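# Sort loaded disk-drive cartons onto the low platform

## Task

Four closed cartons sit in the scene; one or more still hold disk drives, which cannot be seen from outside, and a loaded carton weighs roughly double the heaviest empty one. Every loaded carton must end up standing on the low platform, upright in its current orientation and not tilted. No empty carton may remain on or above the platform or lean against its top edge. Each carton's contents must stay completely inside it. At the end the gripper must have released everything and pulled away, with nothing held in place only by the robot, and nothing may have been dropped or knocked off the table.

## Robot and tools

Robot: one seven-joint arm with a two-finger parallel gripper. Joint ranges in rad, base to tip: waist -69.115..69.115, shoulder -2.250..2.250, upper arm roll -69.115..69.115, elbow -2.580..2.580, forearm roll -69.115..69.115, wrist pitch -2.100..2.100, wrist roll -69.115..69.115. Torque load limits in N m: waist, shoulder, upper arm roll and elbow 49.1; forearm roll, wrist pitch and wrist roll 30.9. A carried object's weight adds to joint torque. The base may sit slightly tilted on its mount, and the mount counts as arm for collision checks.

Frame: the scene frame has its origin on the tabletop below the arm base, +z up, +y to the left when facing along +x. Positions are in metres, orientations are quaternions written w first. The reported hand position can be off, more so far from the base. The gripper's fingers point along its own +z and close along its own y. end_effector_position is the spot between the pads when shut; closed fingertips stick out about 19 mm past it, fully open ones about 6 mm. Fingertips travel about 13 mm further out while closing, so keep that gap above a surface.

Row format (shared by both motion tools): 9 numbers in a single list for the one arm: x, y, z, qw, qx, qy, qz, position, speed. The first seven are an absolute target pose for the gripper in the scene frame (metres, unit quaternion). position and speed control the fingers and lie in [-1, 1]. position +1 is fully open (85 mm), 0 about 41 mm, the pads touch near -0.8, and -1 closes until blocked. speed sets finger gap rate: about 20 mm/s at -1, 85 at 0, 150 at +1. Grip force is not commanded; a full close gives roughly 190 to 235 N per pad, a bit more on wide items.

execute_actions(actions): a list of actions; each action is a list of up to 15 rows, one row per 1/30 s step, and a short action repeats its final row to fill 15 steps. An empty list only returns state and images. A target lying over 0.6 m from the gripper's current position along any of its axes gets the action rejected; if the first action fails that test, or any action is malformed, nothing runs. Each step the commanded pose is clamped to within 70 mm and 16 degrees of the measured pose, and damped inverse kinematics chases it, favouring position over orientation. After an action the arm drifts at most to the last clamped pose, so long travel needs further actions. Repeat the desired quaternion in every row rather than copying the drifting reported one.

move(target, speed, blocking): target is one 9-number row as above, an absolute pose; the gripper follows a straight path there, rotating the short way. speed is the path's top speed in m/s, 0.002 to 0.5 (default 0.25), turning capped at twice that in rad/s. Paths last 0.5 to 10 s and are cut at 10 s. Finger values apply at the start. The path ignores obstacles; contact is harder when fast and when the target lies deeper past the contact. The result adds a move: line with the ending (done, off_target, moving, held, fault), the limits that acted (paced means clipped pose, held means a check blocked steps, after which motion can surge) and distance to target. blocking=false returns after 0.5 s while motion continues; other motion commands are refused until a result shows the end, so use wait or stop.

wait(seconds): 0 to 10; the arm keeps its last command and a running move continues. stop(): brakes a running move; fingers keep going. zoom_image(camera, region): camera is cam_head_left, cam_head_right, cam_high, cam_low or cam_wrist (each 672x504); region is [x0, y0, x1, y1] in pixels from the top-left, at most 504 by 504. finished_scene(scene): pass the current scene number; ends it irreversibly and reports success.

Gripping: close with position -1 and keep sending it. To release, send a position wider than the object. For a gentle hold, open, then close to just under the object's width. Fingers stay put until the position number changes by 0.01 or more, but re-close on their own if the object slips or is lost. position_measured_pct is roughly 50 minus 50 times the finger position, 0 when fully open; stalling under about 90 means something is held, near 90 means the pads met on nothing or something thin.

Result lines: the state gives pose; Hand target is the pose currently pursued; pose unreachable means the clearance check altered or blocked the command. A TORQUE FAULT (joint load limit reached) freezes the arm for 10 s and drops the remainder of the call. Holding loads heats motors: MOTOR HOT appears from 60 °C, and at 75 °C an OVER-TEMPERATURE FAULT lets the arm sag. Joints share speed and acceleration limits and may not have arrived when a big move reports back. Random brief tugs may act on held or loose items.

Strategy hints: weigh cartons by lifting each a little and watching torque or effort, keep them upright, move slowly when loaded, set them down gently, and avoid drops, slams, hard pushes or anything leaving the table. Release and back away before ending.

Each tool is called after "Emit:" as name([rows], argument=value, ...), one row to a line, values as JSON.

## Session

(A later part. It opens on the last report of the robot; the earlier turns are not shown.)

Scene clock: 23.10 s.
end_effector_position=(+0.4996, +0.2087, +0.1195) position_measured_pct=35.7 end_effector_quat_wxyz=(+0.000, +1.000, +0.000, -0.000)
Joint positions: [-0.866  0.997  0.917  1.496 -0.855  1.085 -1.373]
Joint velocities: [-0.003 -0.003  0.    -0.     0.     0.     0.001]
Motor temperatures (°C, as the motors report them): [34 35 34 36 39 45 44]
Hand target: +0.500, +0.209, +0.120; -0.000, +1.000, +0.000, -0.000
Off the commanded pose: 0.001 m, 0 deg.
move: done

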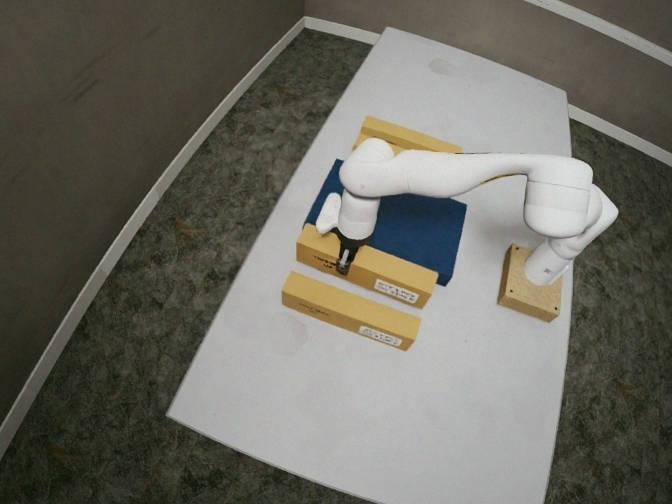

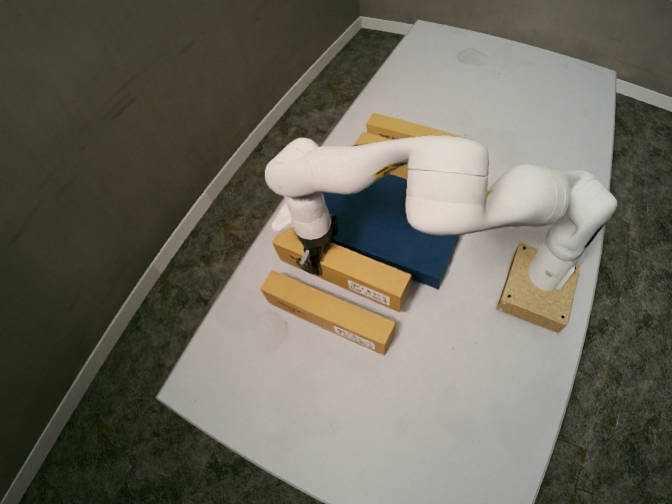

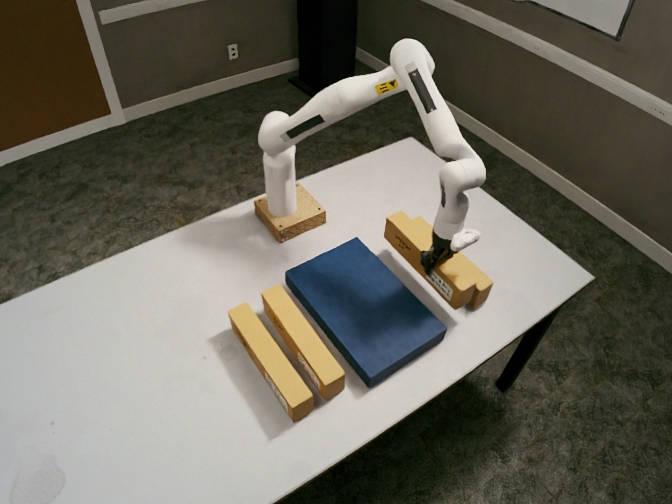

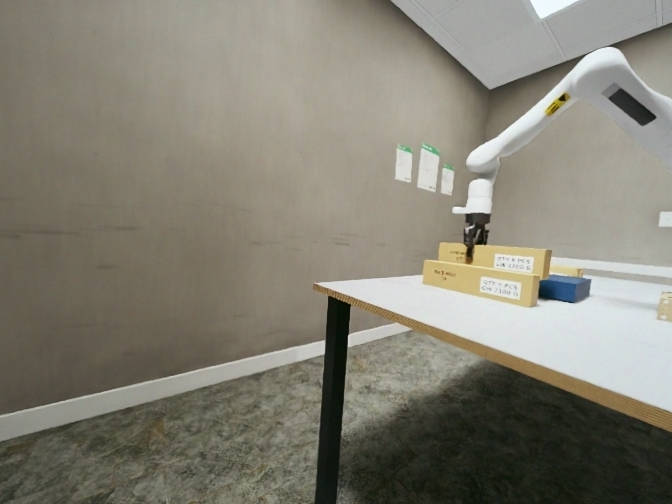

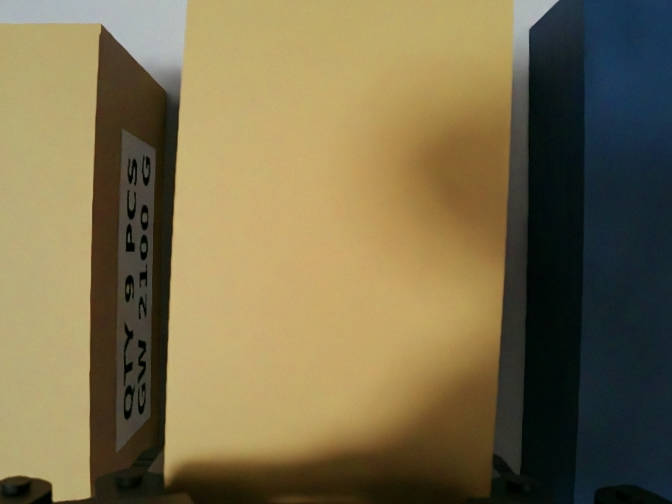

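Light. Put back (slightly -y), go to last.

Emit:
move(target=[0.5,0.203,0.054,0,1,0,0,-1,0], speed=0.15)

Emit:
move(target=[0.5,0.203,0.054,0,1,0,0,0.7,0.5])

Emit:
move(target=[0.5,0.203,0.16,0,1,0,0,0.7,0])

Emit:
move(target=[0.5,0.30,0.16,0,1,0,0,0.7,0])

Scene clock: 24.00 s.
end_effector_position=(+0.5000, +0.2032, +0.0538) position_measured_pct=35.7 end_effector_quat_wxyz=(+0.000, +1.000, +0.000, -0.000)
Joint positions: [-0.831  1.09   0.846  1.531 -0.939  0.966 -1.307]
Joint velocities: [ 0.004  0.004  0.002 -0.     0.001 -0.    -0.001]
Motor temperatures (°C, as the motors report them): [34 35 34 36 39 45 44]
Hand target: +0.500, +0.203, +0.054; +0.000, +1.000, -0.000, +0.000
Off the commanded pose: 0.000 m, 0 deg.
move: done

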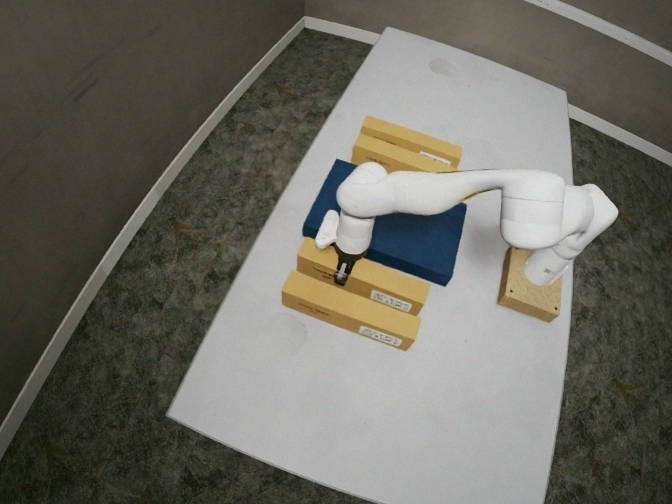

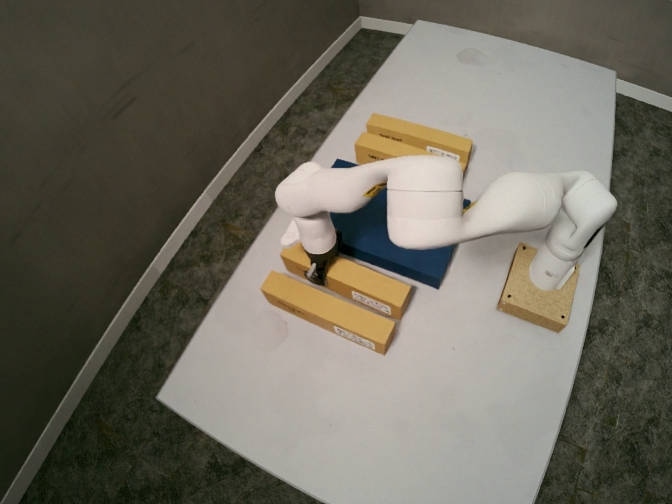

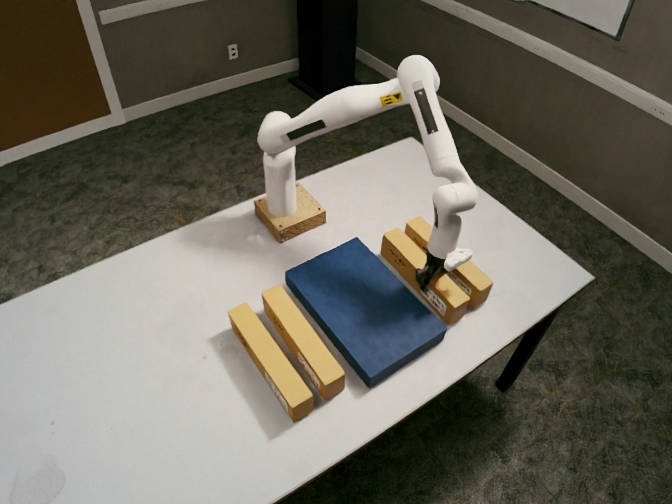

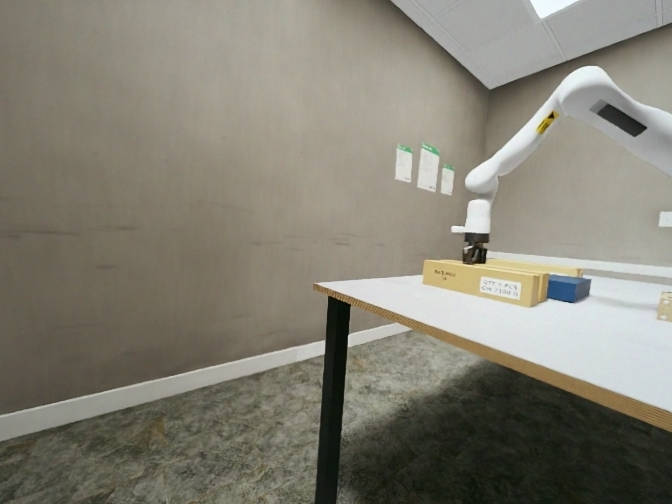

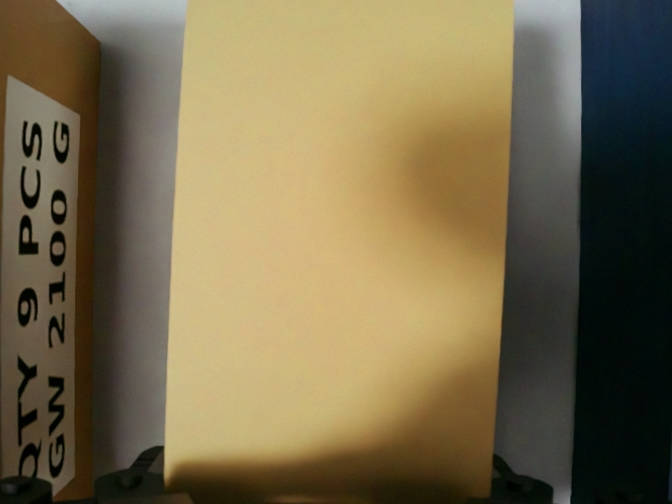

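Scene clock: 24.70 s.
end_effector_position=(+0.5000, +0.2030, +0.0540) position_measured_pct=15.1 end_effector_quat_wxyz=(+0.000, +1.000, +0.000, +0.000)
Joint positions: [-0.831  1.09   0.846  1.532 -0.94   0.966 -1.306]
Joint velocities: [-0.    -0.    -0.001  0.     0.001  0.001  0.   ]
Motor temperatures (°C, as the motors report them): [34 35 34 36 39 45 44]
Hand target: +0.500, +0.203, +0.054; +0.000, +1.000, -0.000, +0.000
Off the commanded pose: 0.000 m, 0 deg.
move: done

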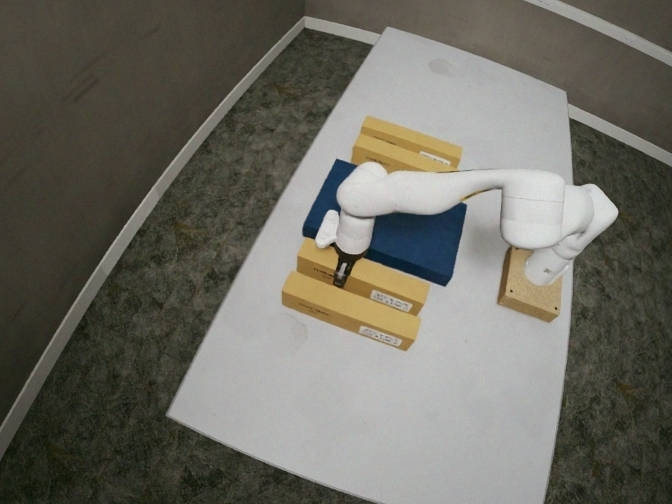

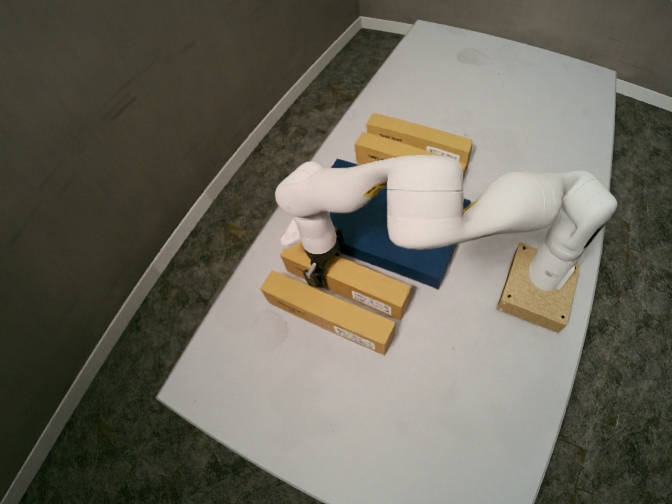

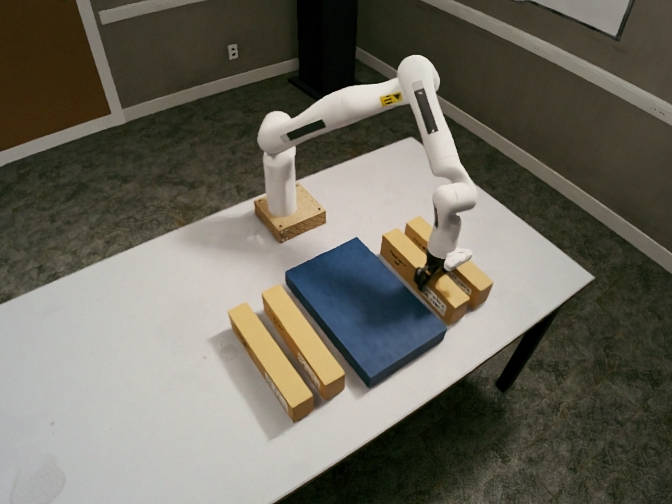

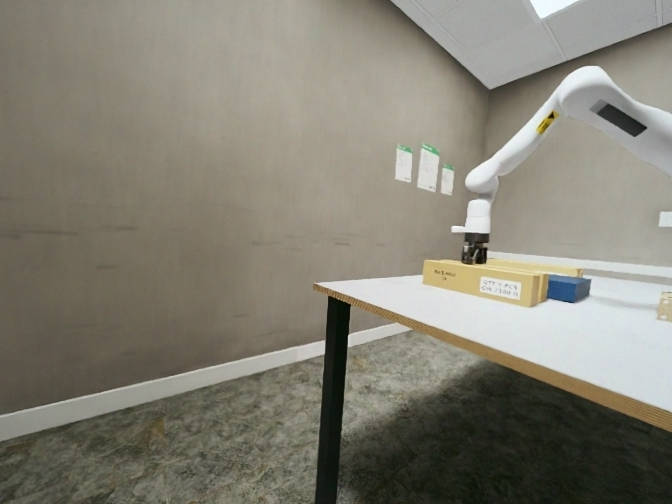

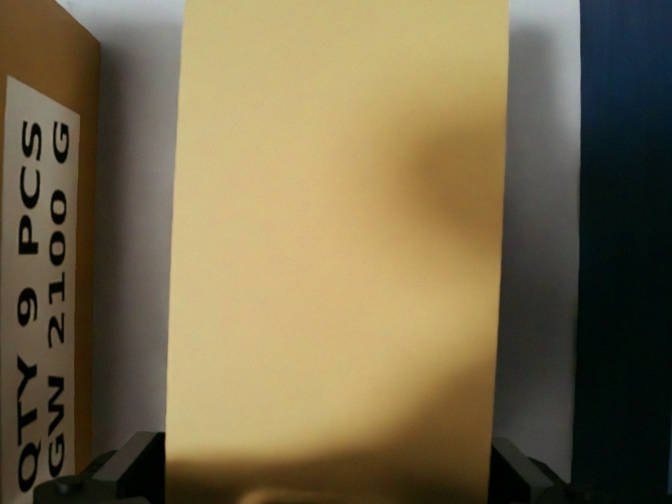

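Scene clock: 25.57 s.
end_effector_position=(+0.4997, +0.2028, +0.1599) position_measured_pct=15.1 end_effector_quat_wxyz=(-0.000, +1.000, +0.000, -0.000)
Joint positions: [-0.872  0.938  0.956  1.473 -0.805  1.155 -1.394]
Joint velocities: [-0.002 -0.003  0.    -0.    -0.002  0.001 -0.   ]
Motor temperatures (°C, as the motors report them): [34 35 34 36 39 45 44]
Hand target: +0.500, +0.203, +0.160; -0.000, +1.000, +0.000, -0.000
Off the commanded pose: 0.000 m, 0 deg.
move: done

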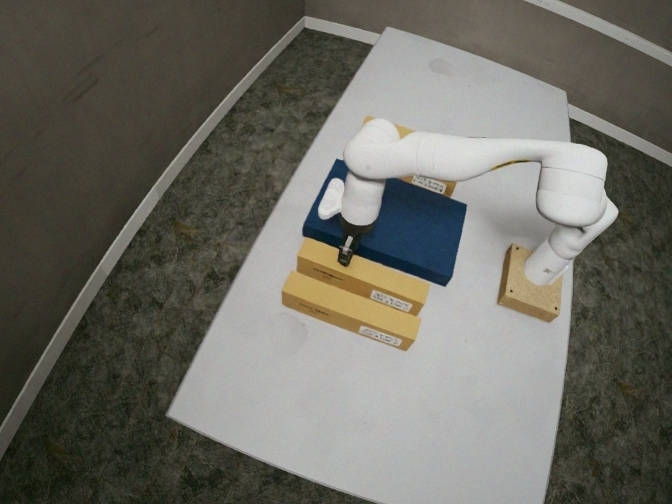

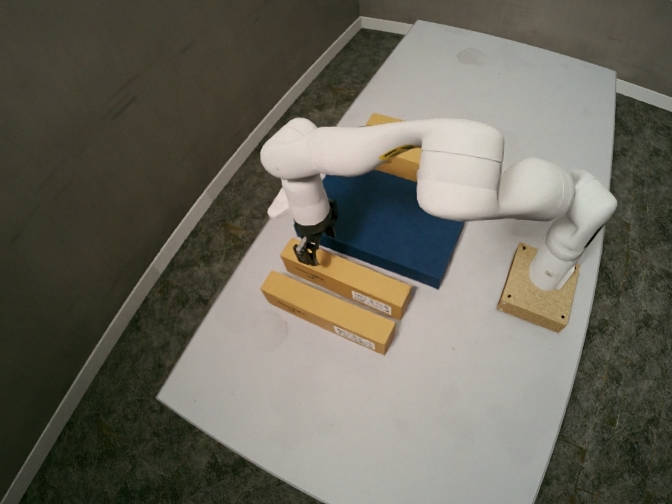

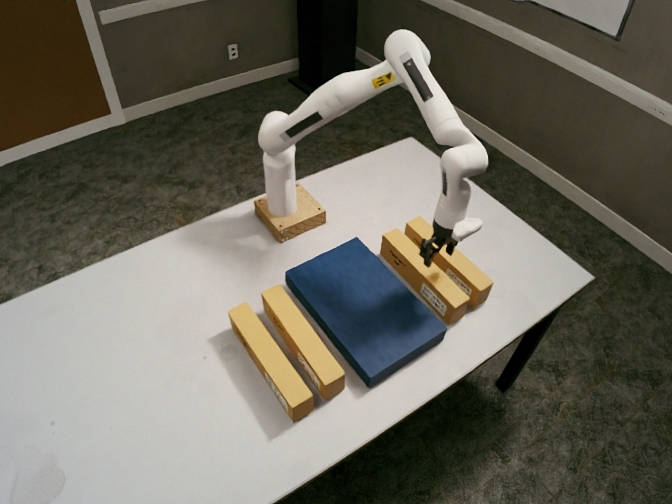

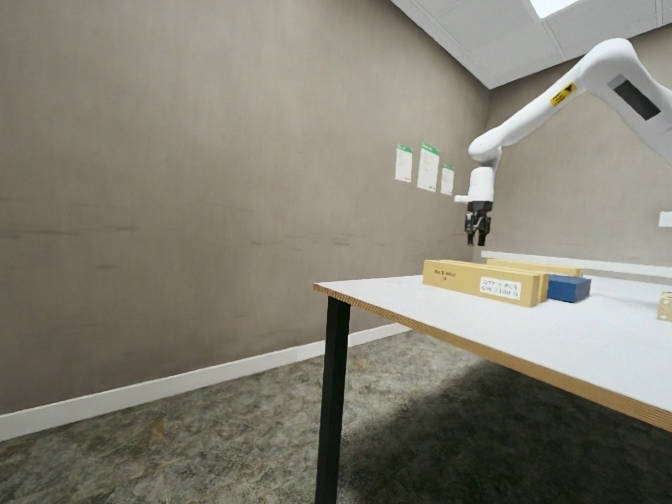

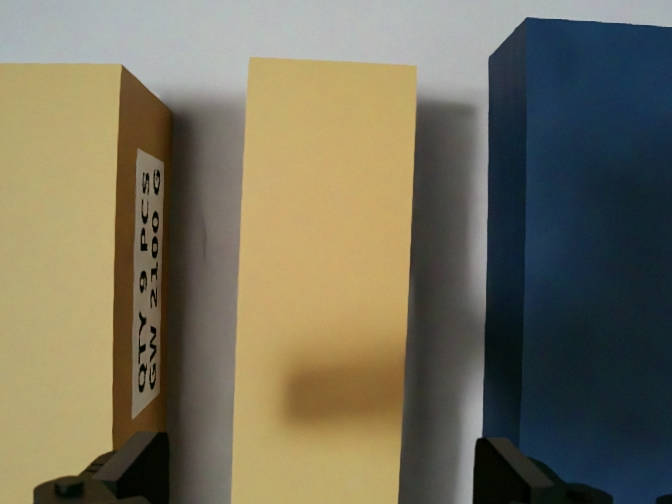

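Scene clock: 26.37 s.
end_effector_position=(+0.4995, +0.3003, +0.1605) position_measured_pct=15.1 end_effector_quat_wxyz=(-0.001, +1.000, +0.000, -0.000)
Joint positions: [-0.964  1.011  0.95   1.283 -0.818  1.244 -1.612]
Joint velocities: [-0.     0.006 -0.001 -0.002  0.003 -0.    -0.002]
Motor temperatures (°C, as the motors report them): [34 35 34 36 39 45 44]
Hand target: +0.499, +0.300, +0.160; -0.000, +1.000, +0.000, -0.000
Off the commanded pose: 0.001 m, 0 deg.
move: done

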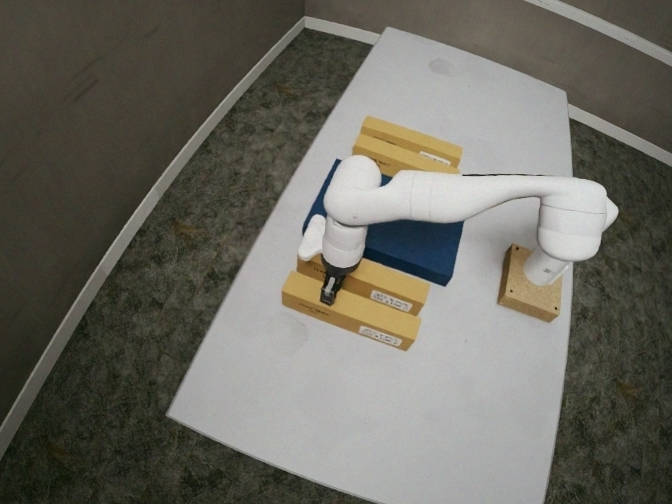

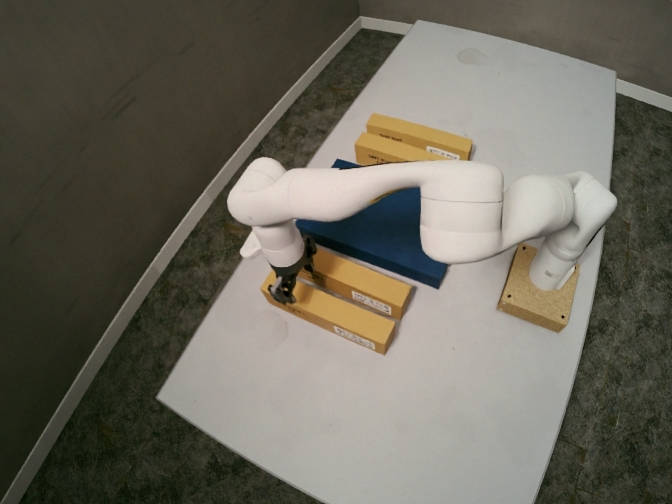

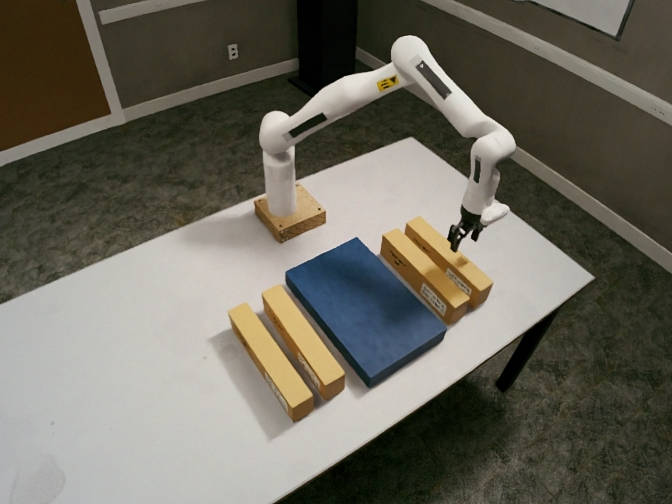

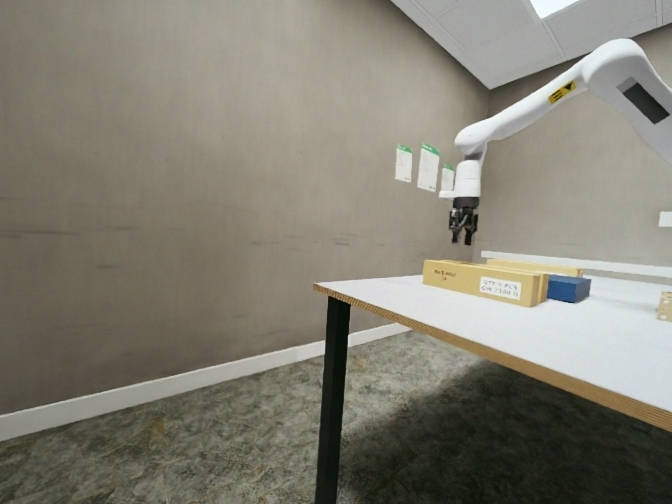

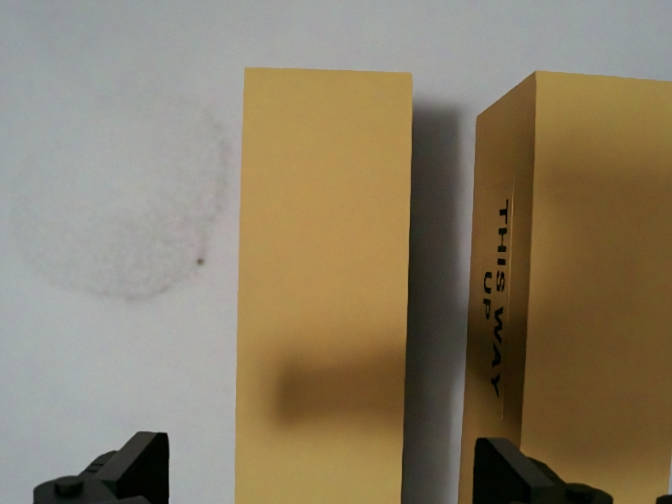

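Emit:
move(target=[0.5,0.301,0.053,0,1,0,0,0.7,0], speed=0.15)

Emit:
move(target=[0.5,0.301,0.053,0,1,0,0,-1,0.5])

Emit:
move(target=[0.5,0.301,0.12,0,1,0,0,-1,0], speed=0.15)

Scene clock: 27.57 s.
end_effector_position=(+0.5003, +0.3014, +0.0532) position_measured_pct=15.1 end_effector_quat_wxyz=(-0.000, +1.000, -0.000, +0.000)
Joint positions: [-0.942  1.159  0.862  1.342 -0.925  1.059 -1.547]
Joint velocities: [ 0.001  0.003 -0.001 -0.     0.001  0.    -0.   ]
Motor temperatures (°C, as the motors report them): [34 35 34 36 39 45 44]
Hand target: +0.500, +0.301, +0.053; +0.000, +1.000, -0.000, +0.000
Off the commanded pose: 0.001 m, 0 deg.
move: done

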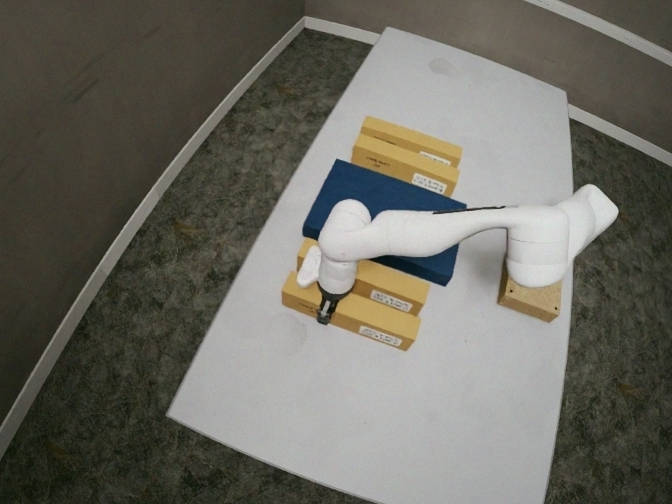

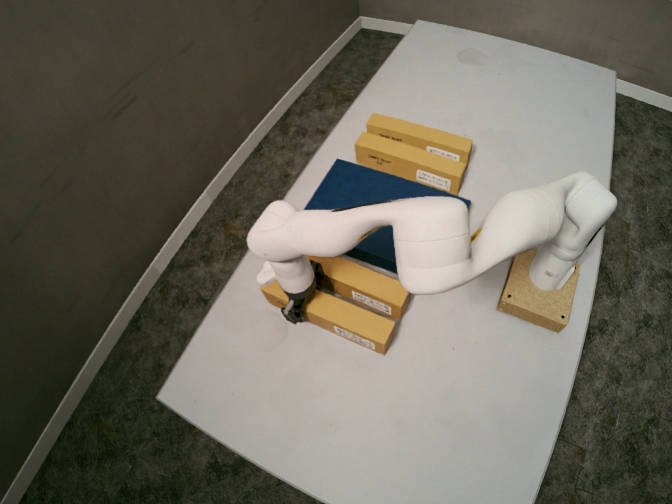

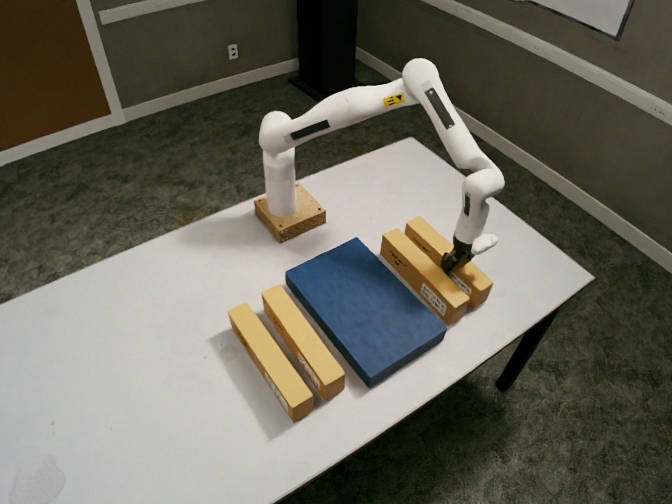

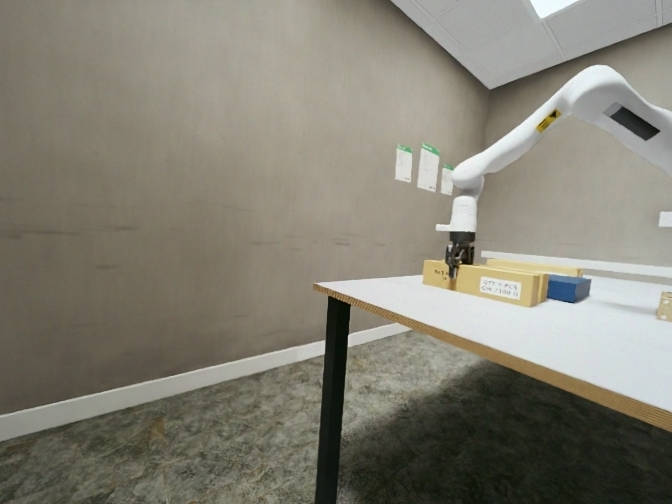

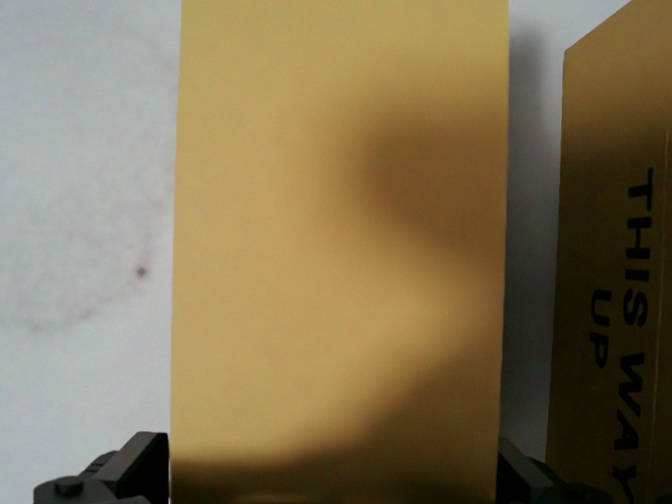

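Scene clock: 28.27 s.
end_effector_position=(+0.5004, +0.3004, +0.0539) position_measured_pct=36.1 end_effector_quat_wxyz=(+0.000, +1.000, -0.001, +0.000)
Joint positions: [-0.941  1.157  0.863  1.344 -0.924  1.059 -1.546]
Joint velocities: [-0.    -0.    -0.001 -0.     0.     0.001 -0.001]
Motor temperatures (°C, as the motors report them): [34 35 34 36 39 45 44]
Hand target: +0.500, +0.301, +0.053; +0.000, +1.000, -0.000, +0.000
Off the commanded pose: 0.001 m, 0 deg.
move: done

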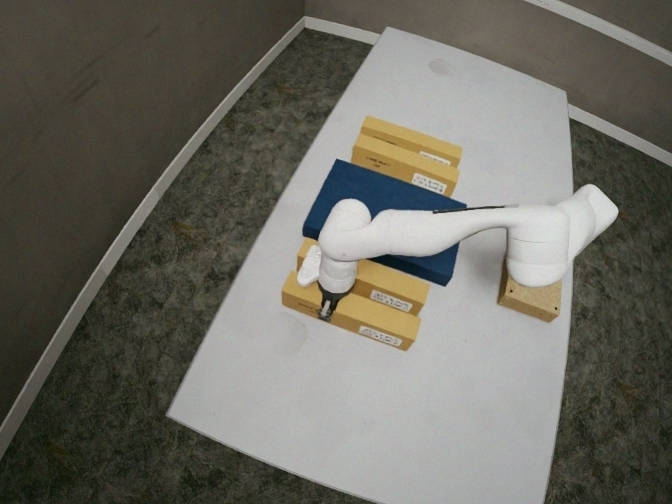

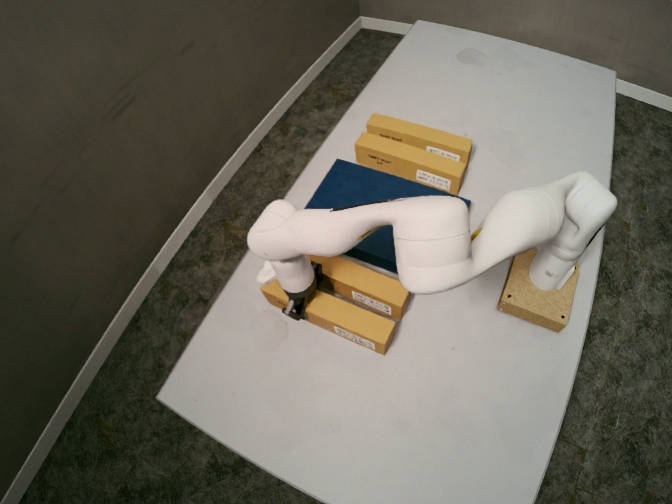

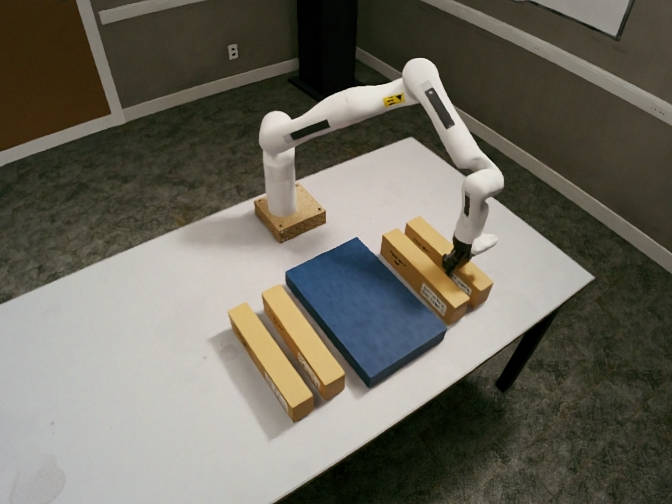

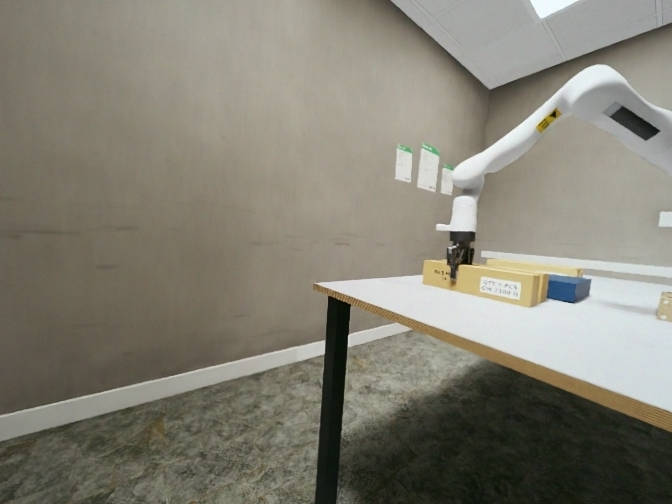

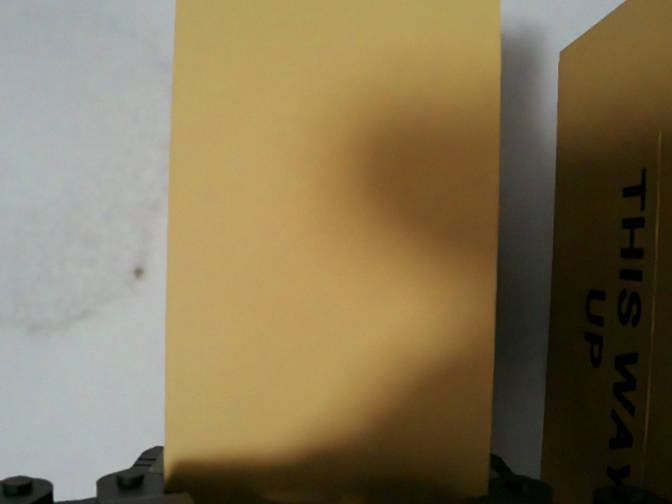

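Scene clock: 29.07 s.
end_effector_position=(+0.4966, +0.2987, +0.1117) position_measured_pct=36.1 end_effector_quat_wxyz=(+0.005, +1.000, -0.000, -0.005)
Joint positions: [-0.958  1.076  0.913  1.319 -0.856  1.167 -1.587]
Joint velocities: [-0.003  0.    -0.003  0.001  0.     0.001  0.   ]
Motor temperatures (°C, as the motors report them): [34 36 35 36 39 45 44]
Hand target: +0.500, +0.301, +0.120; -0.000, +1.000, +0.000, -0.000
Off the commanded pose: 0.009 m, 1 deg.
move: off_target

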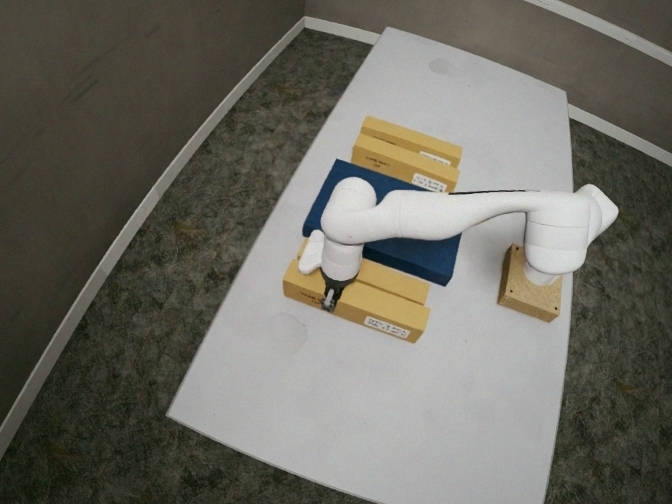

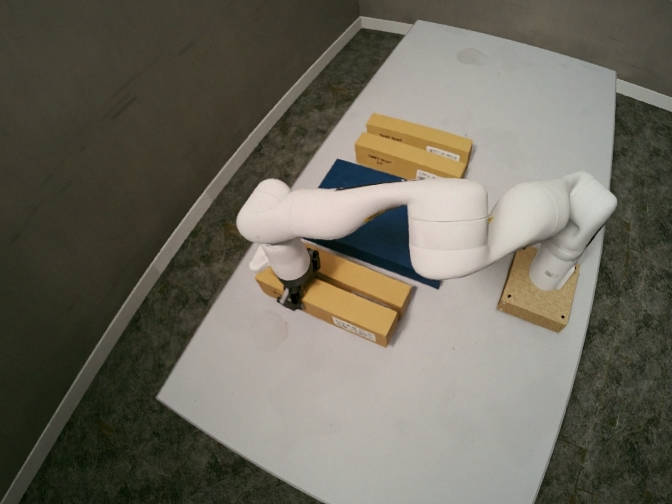

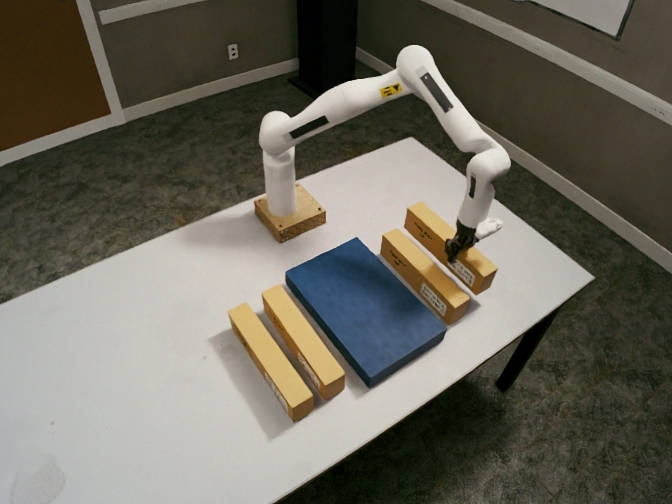

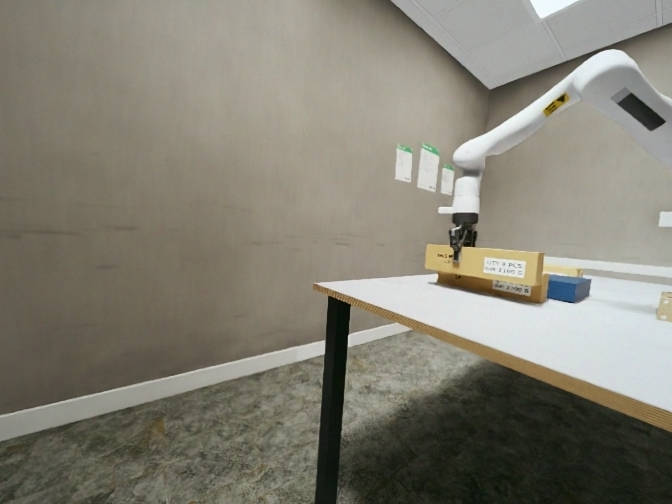

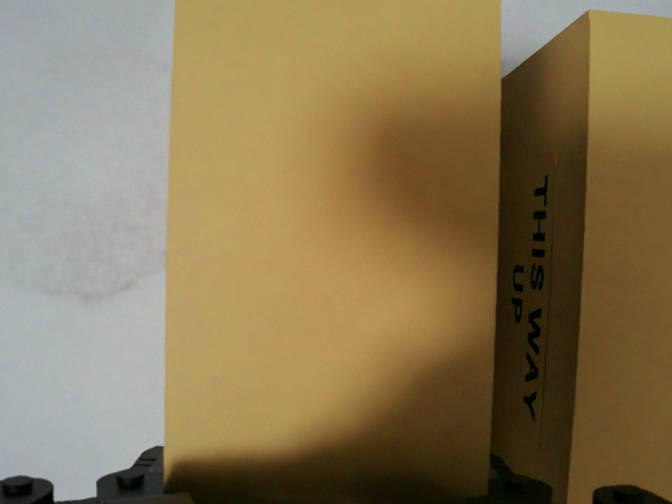

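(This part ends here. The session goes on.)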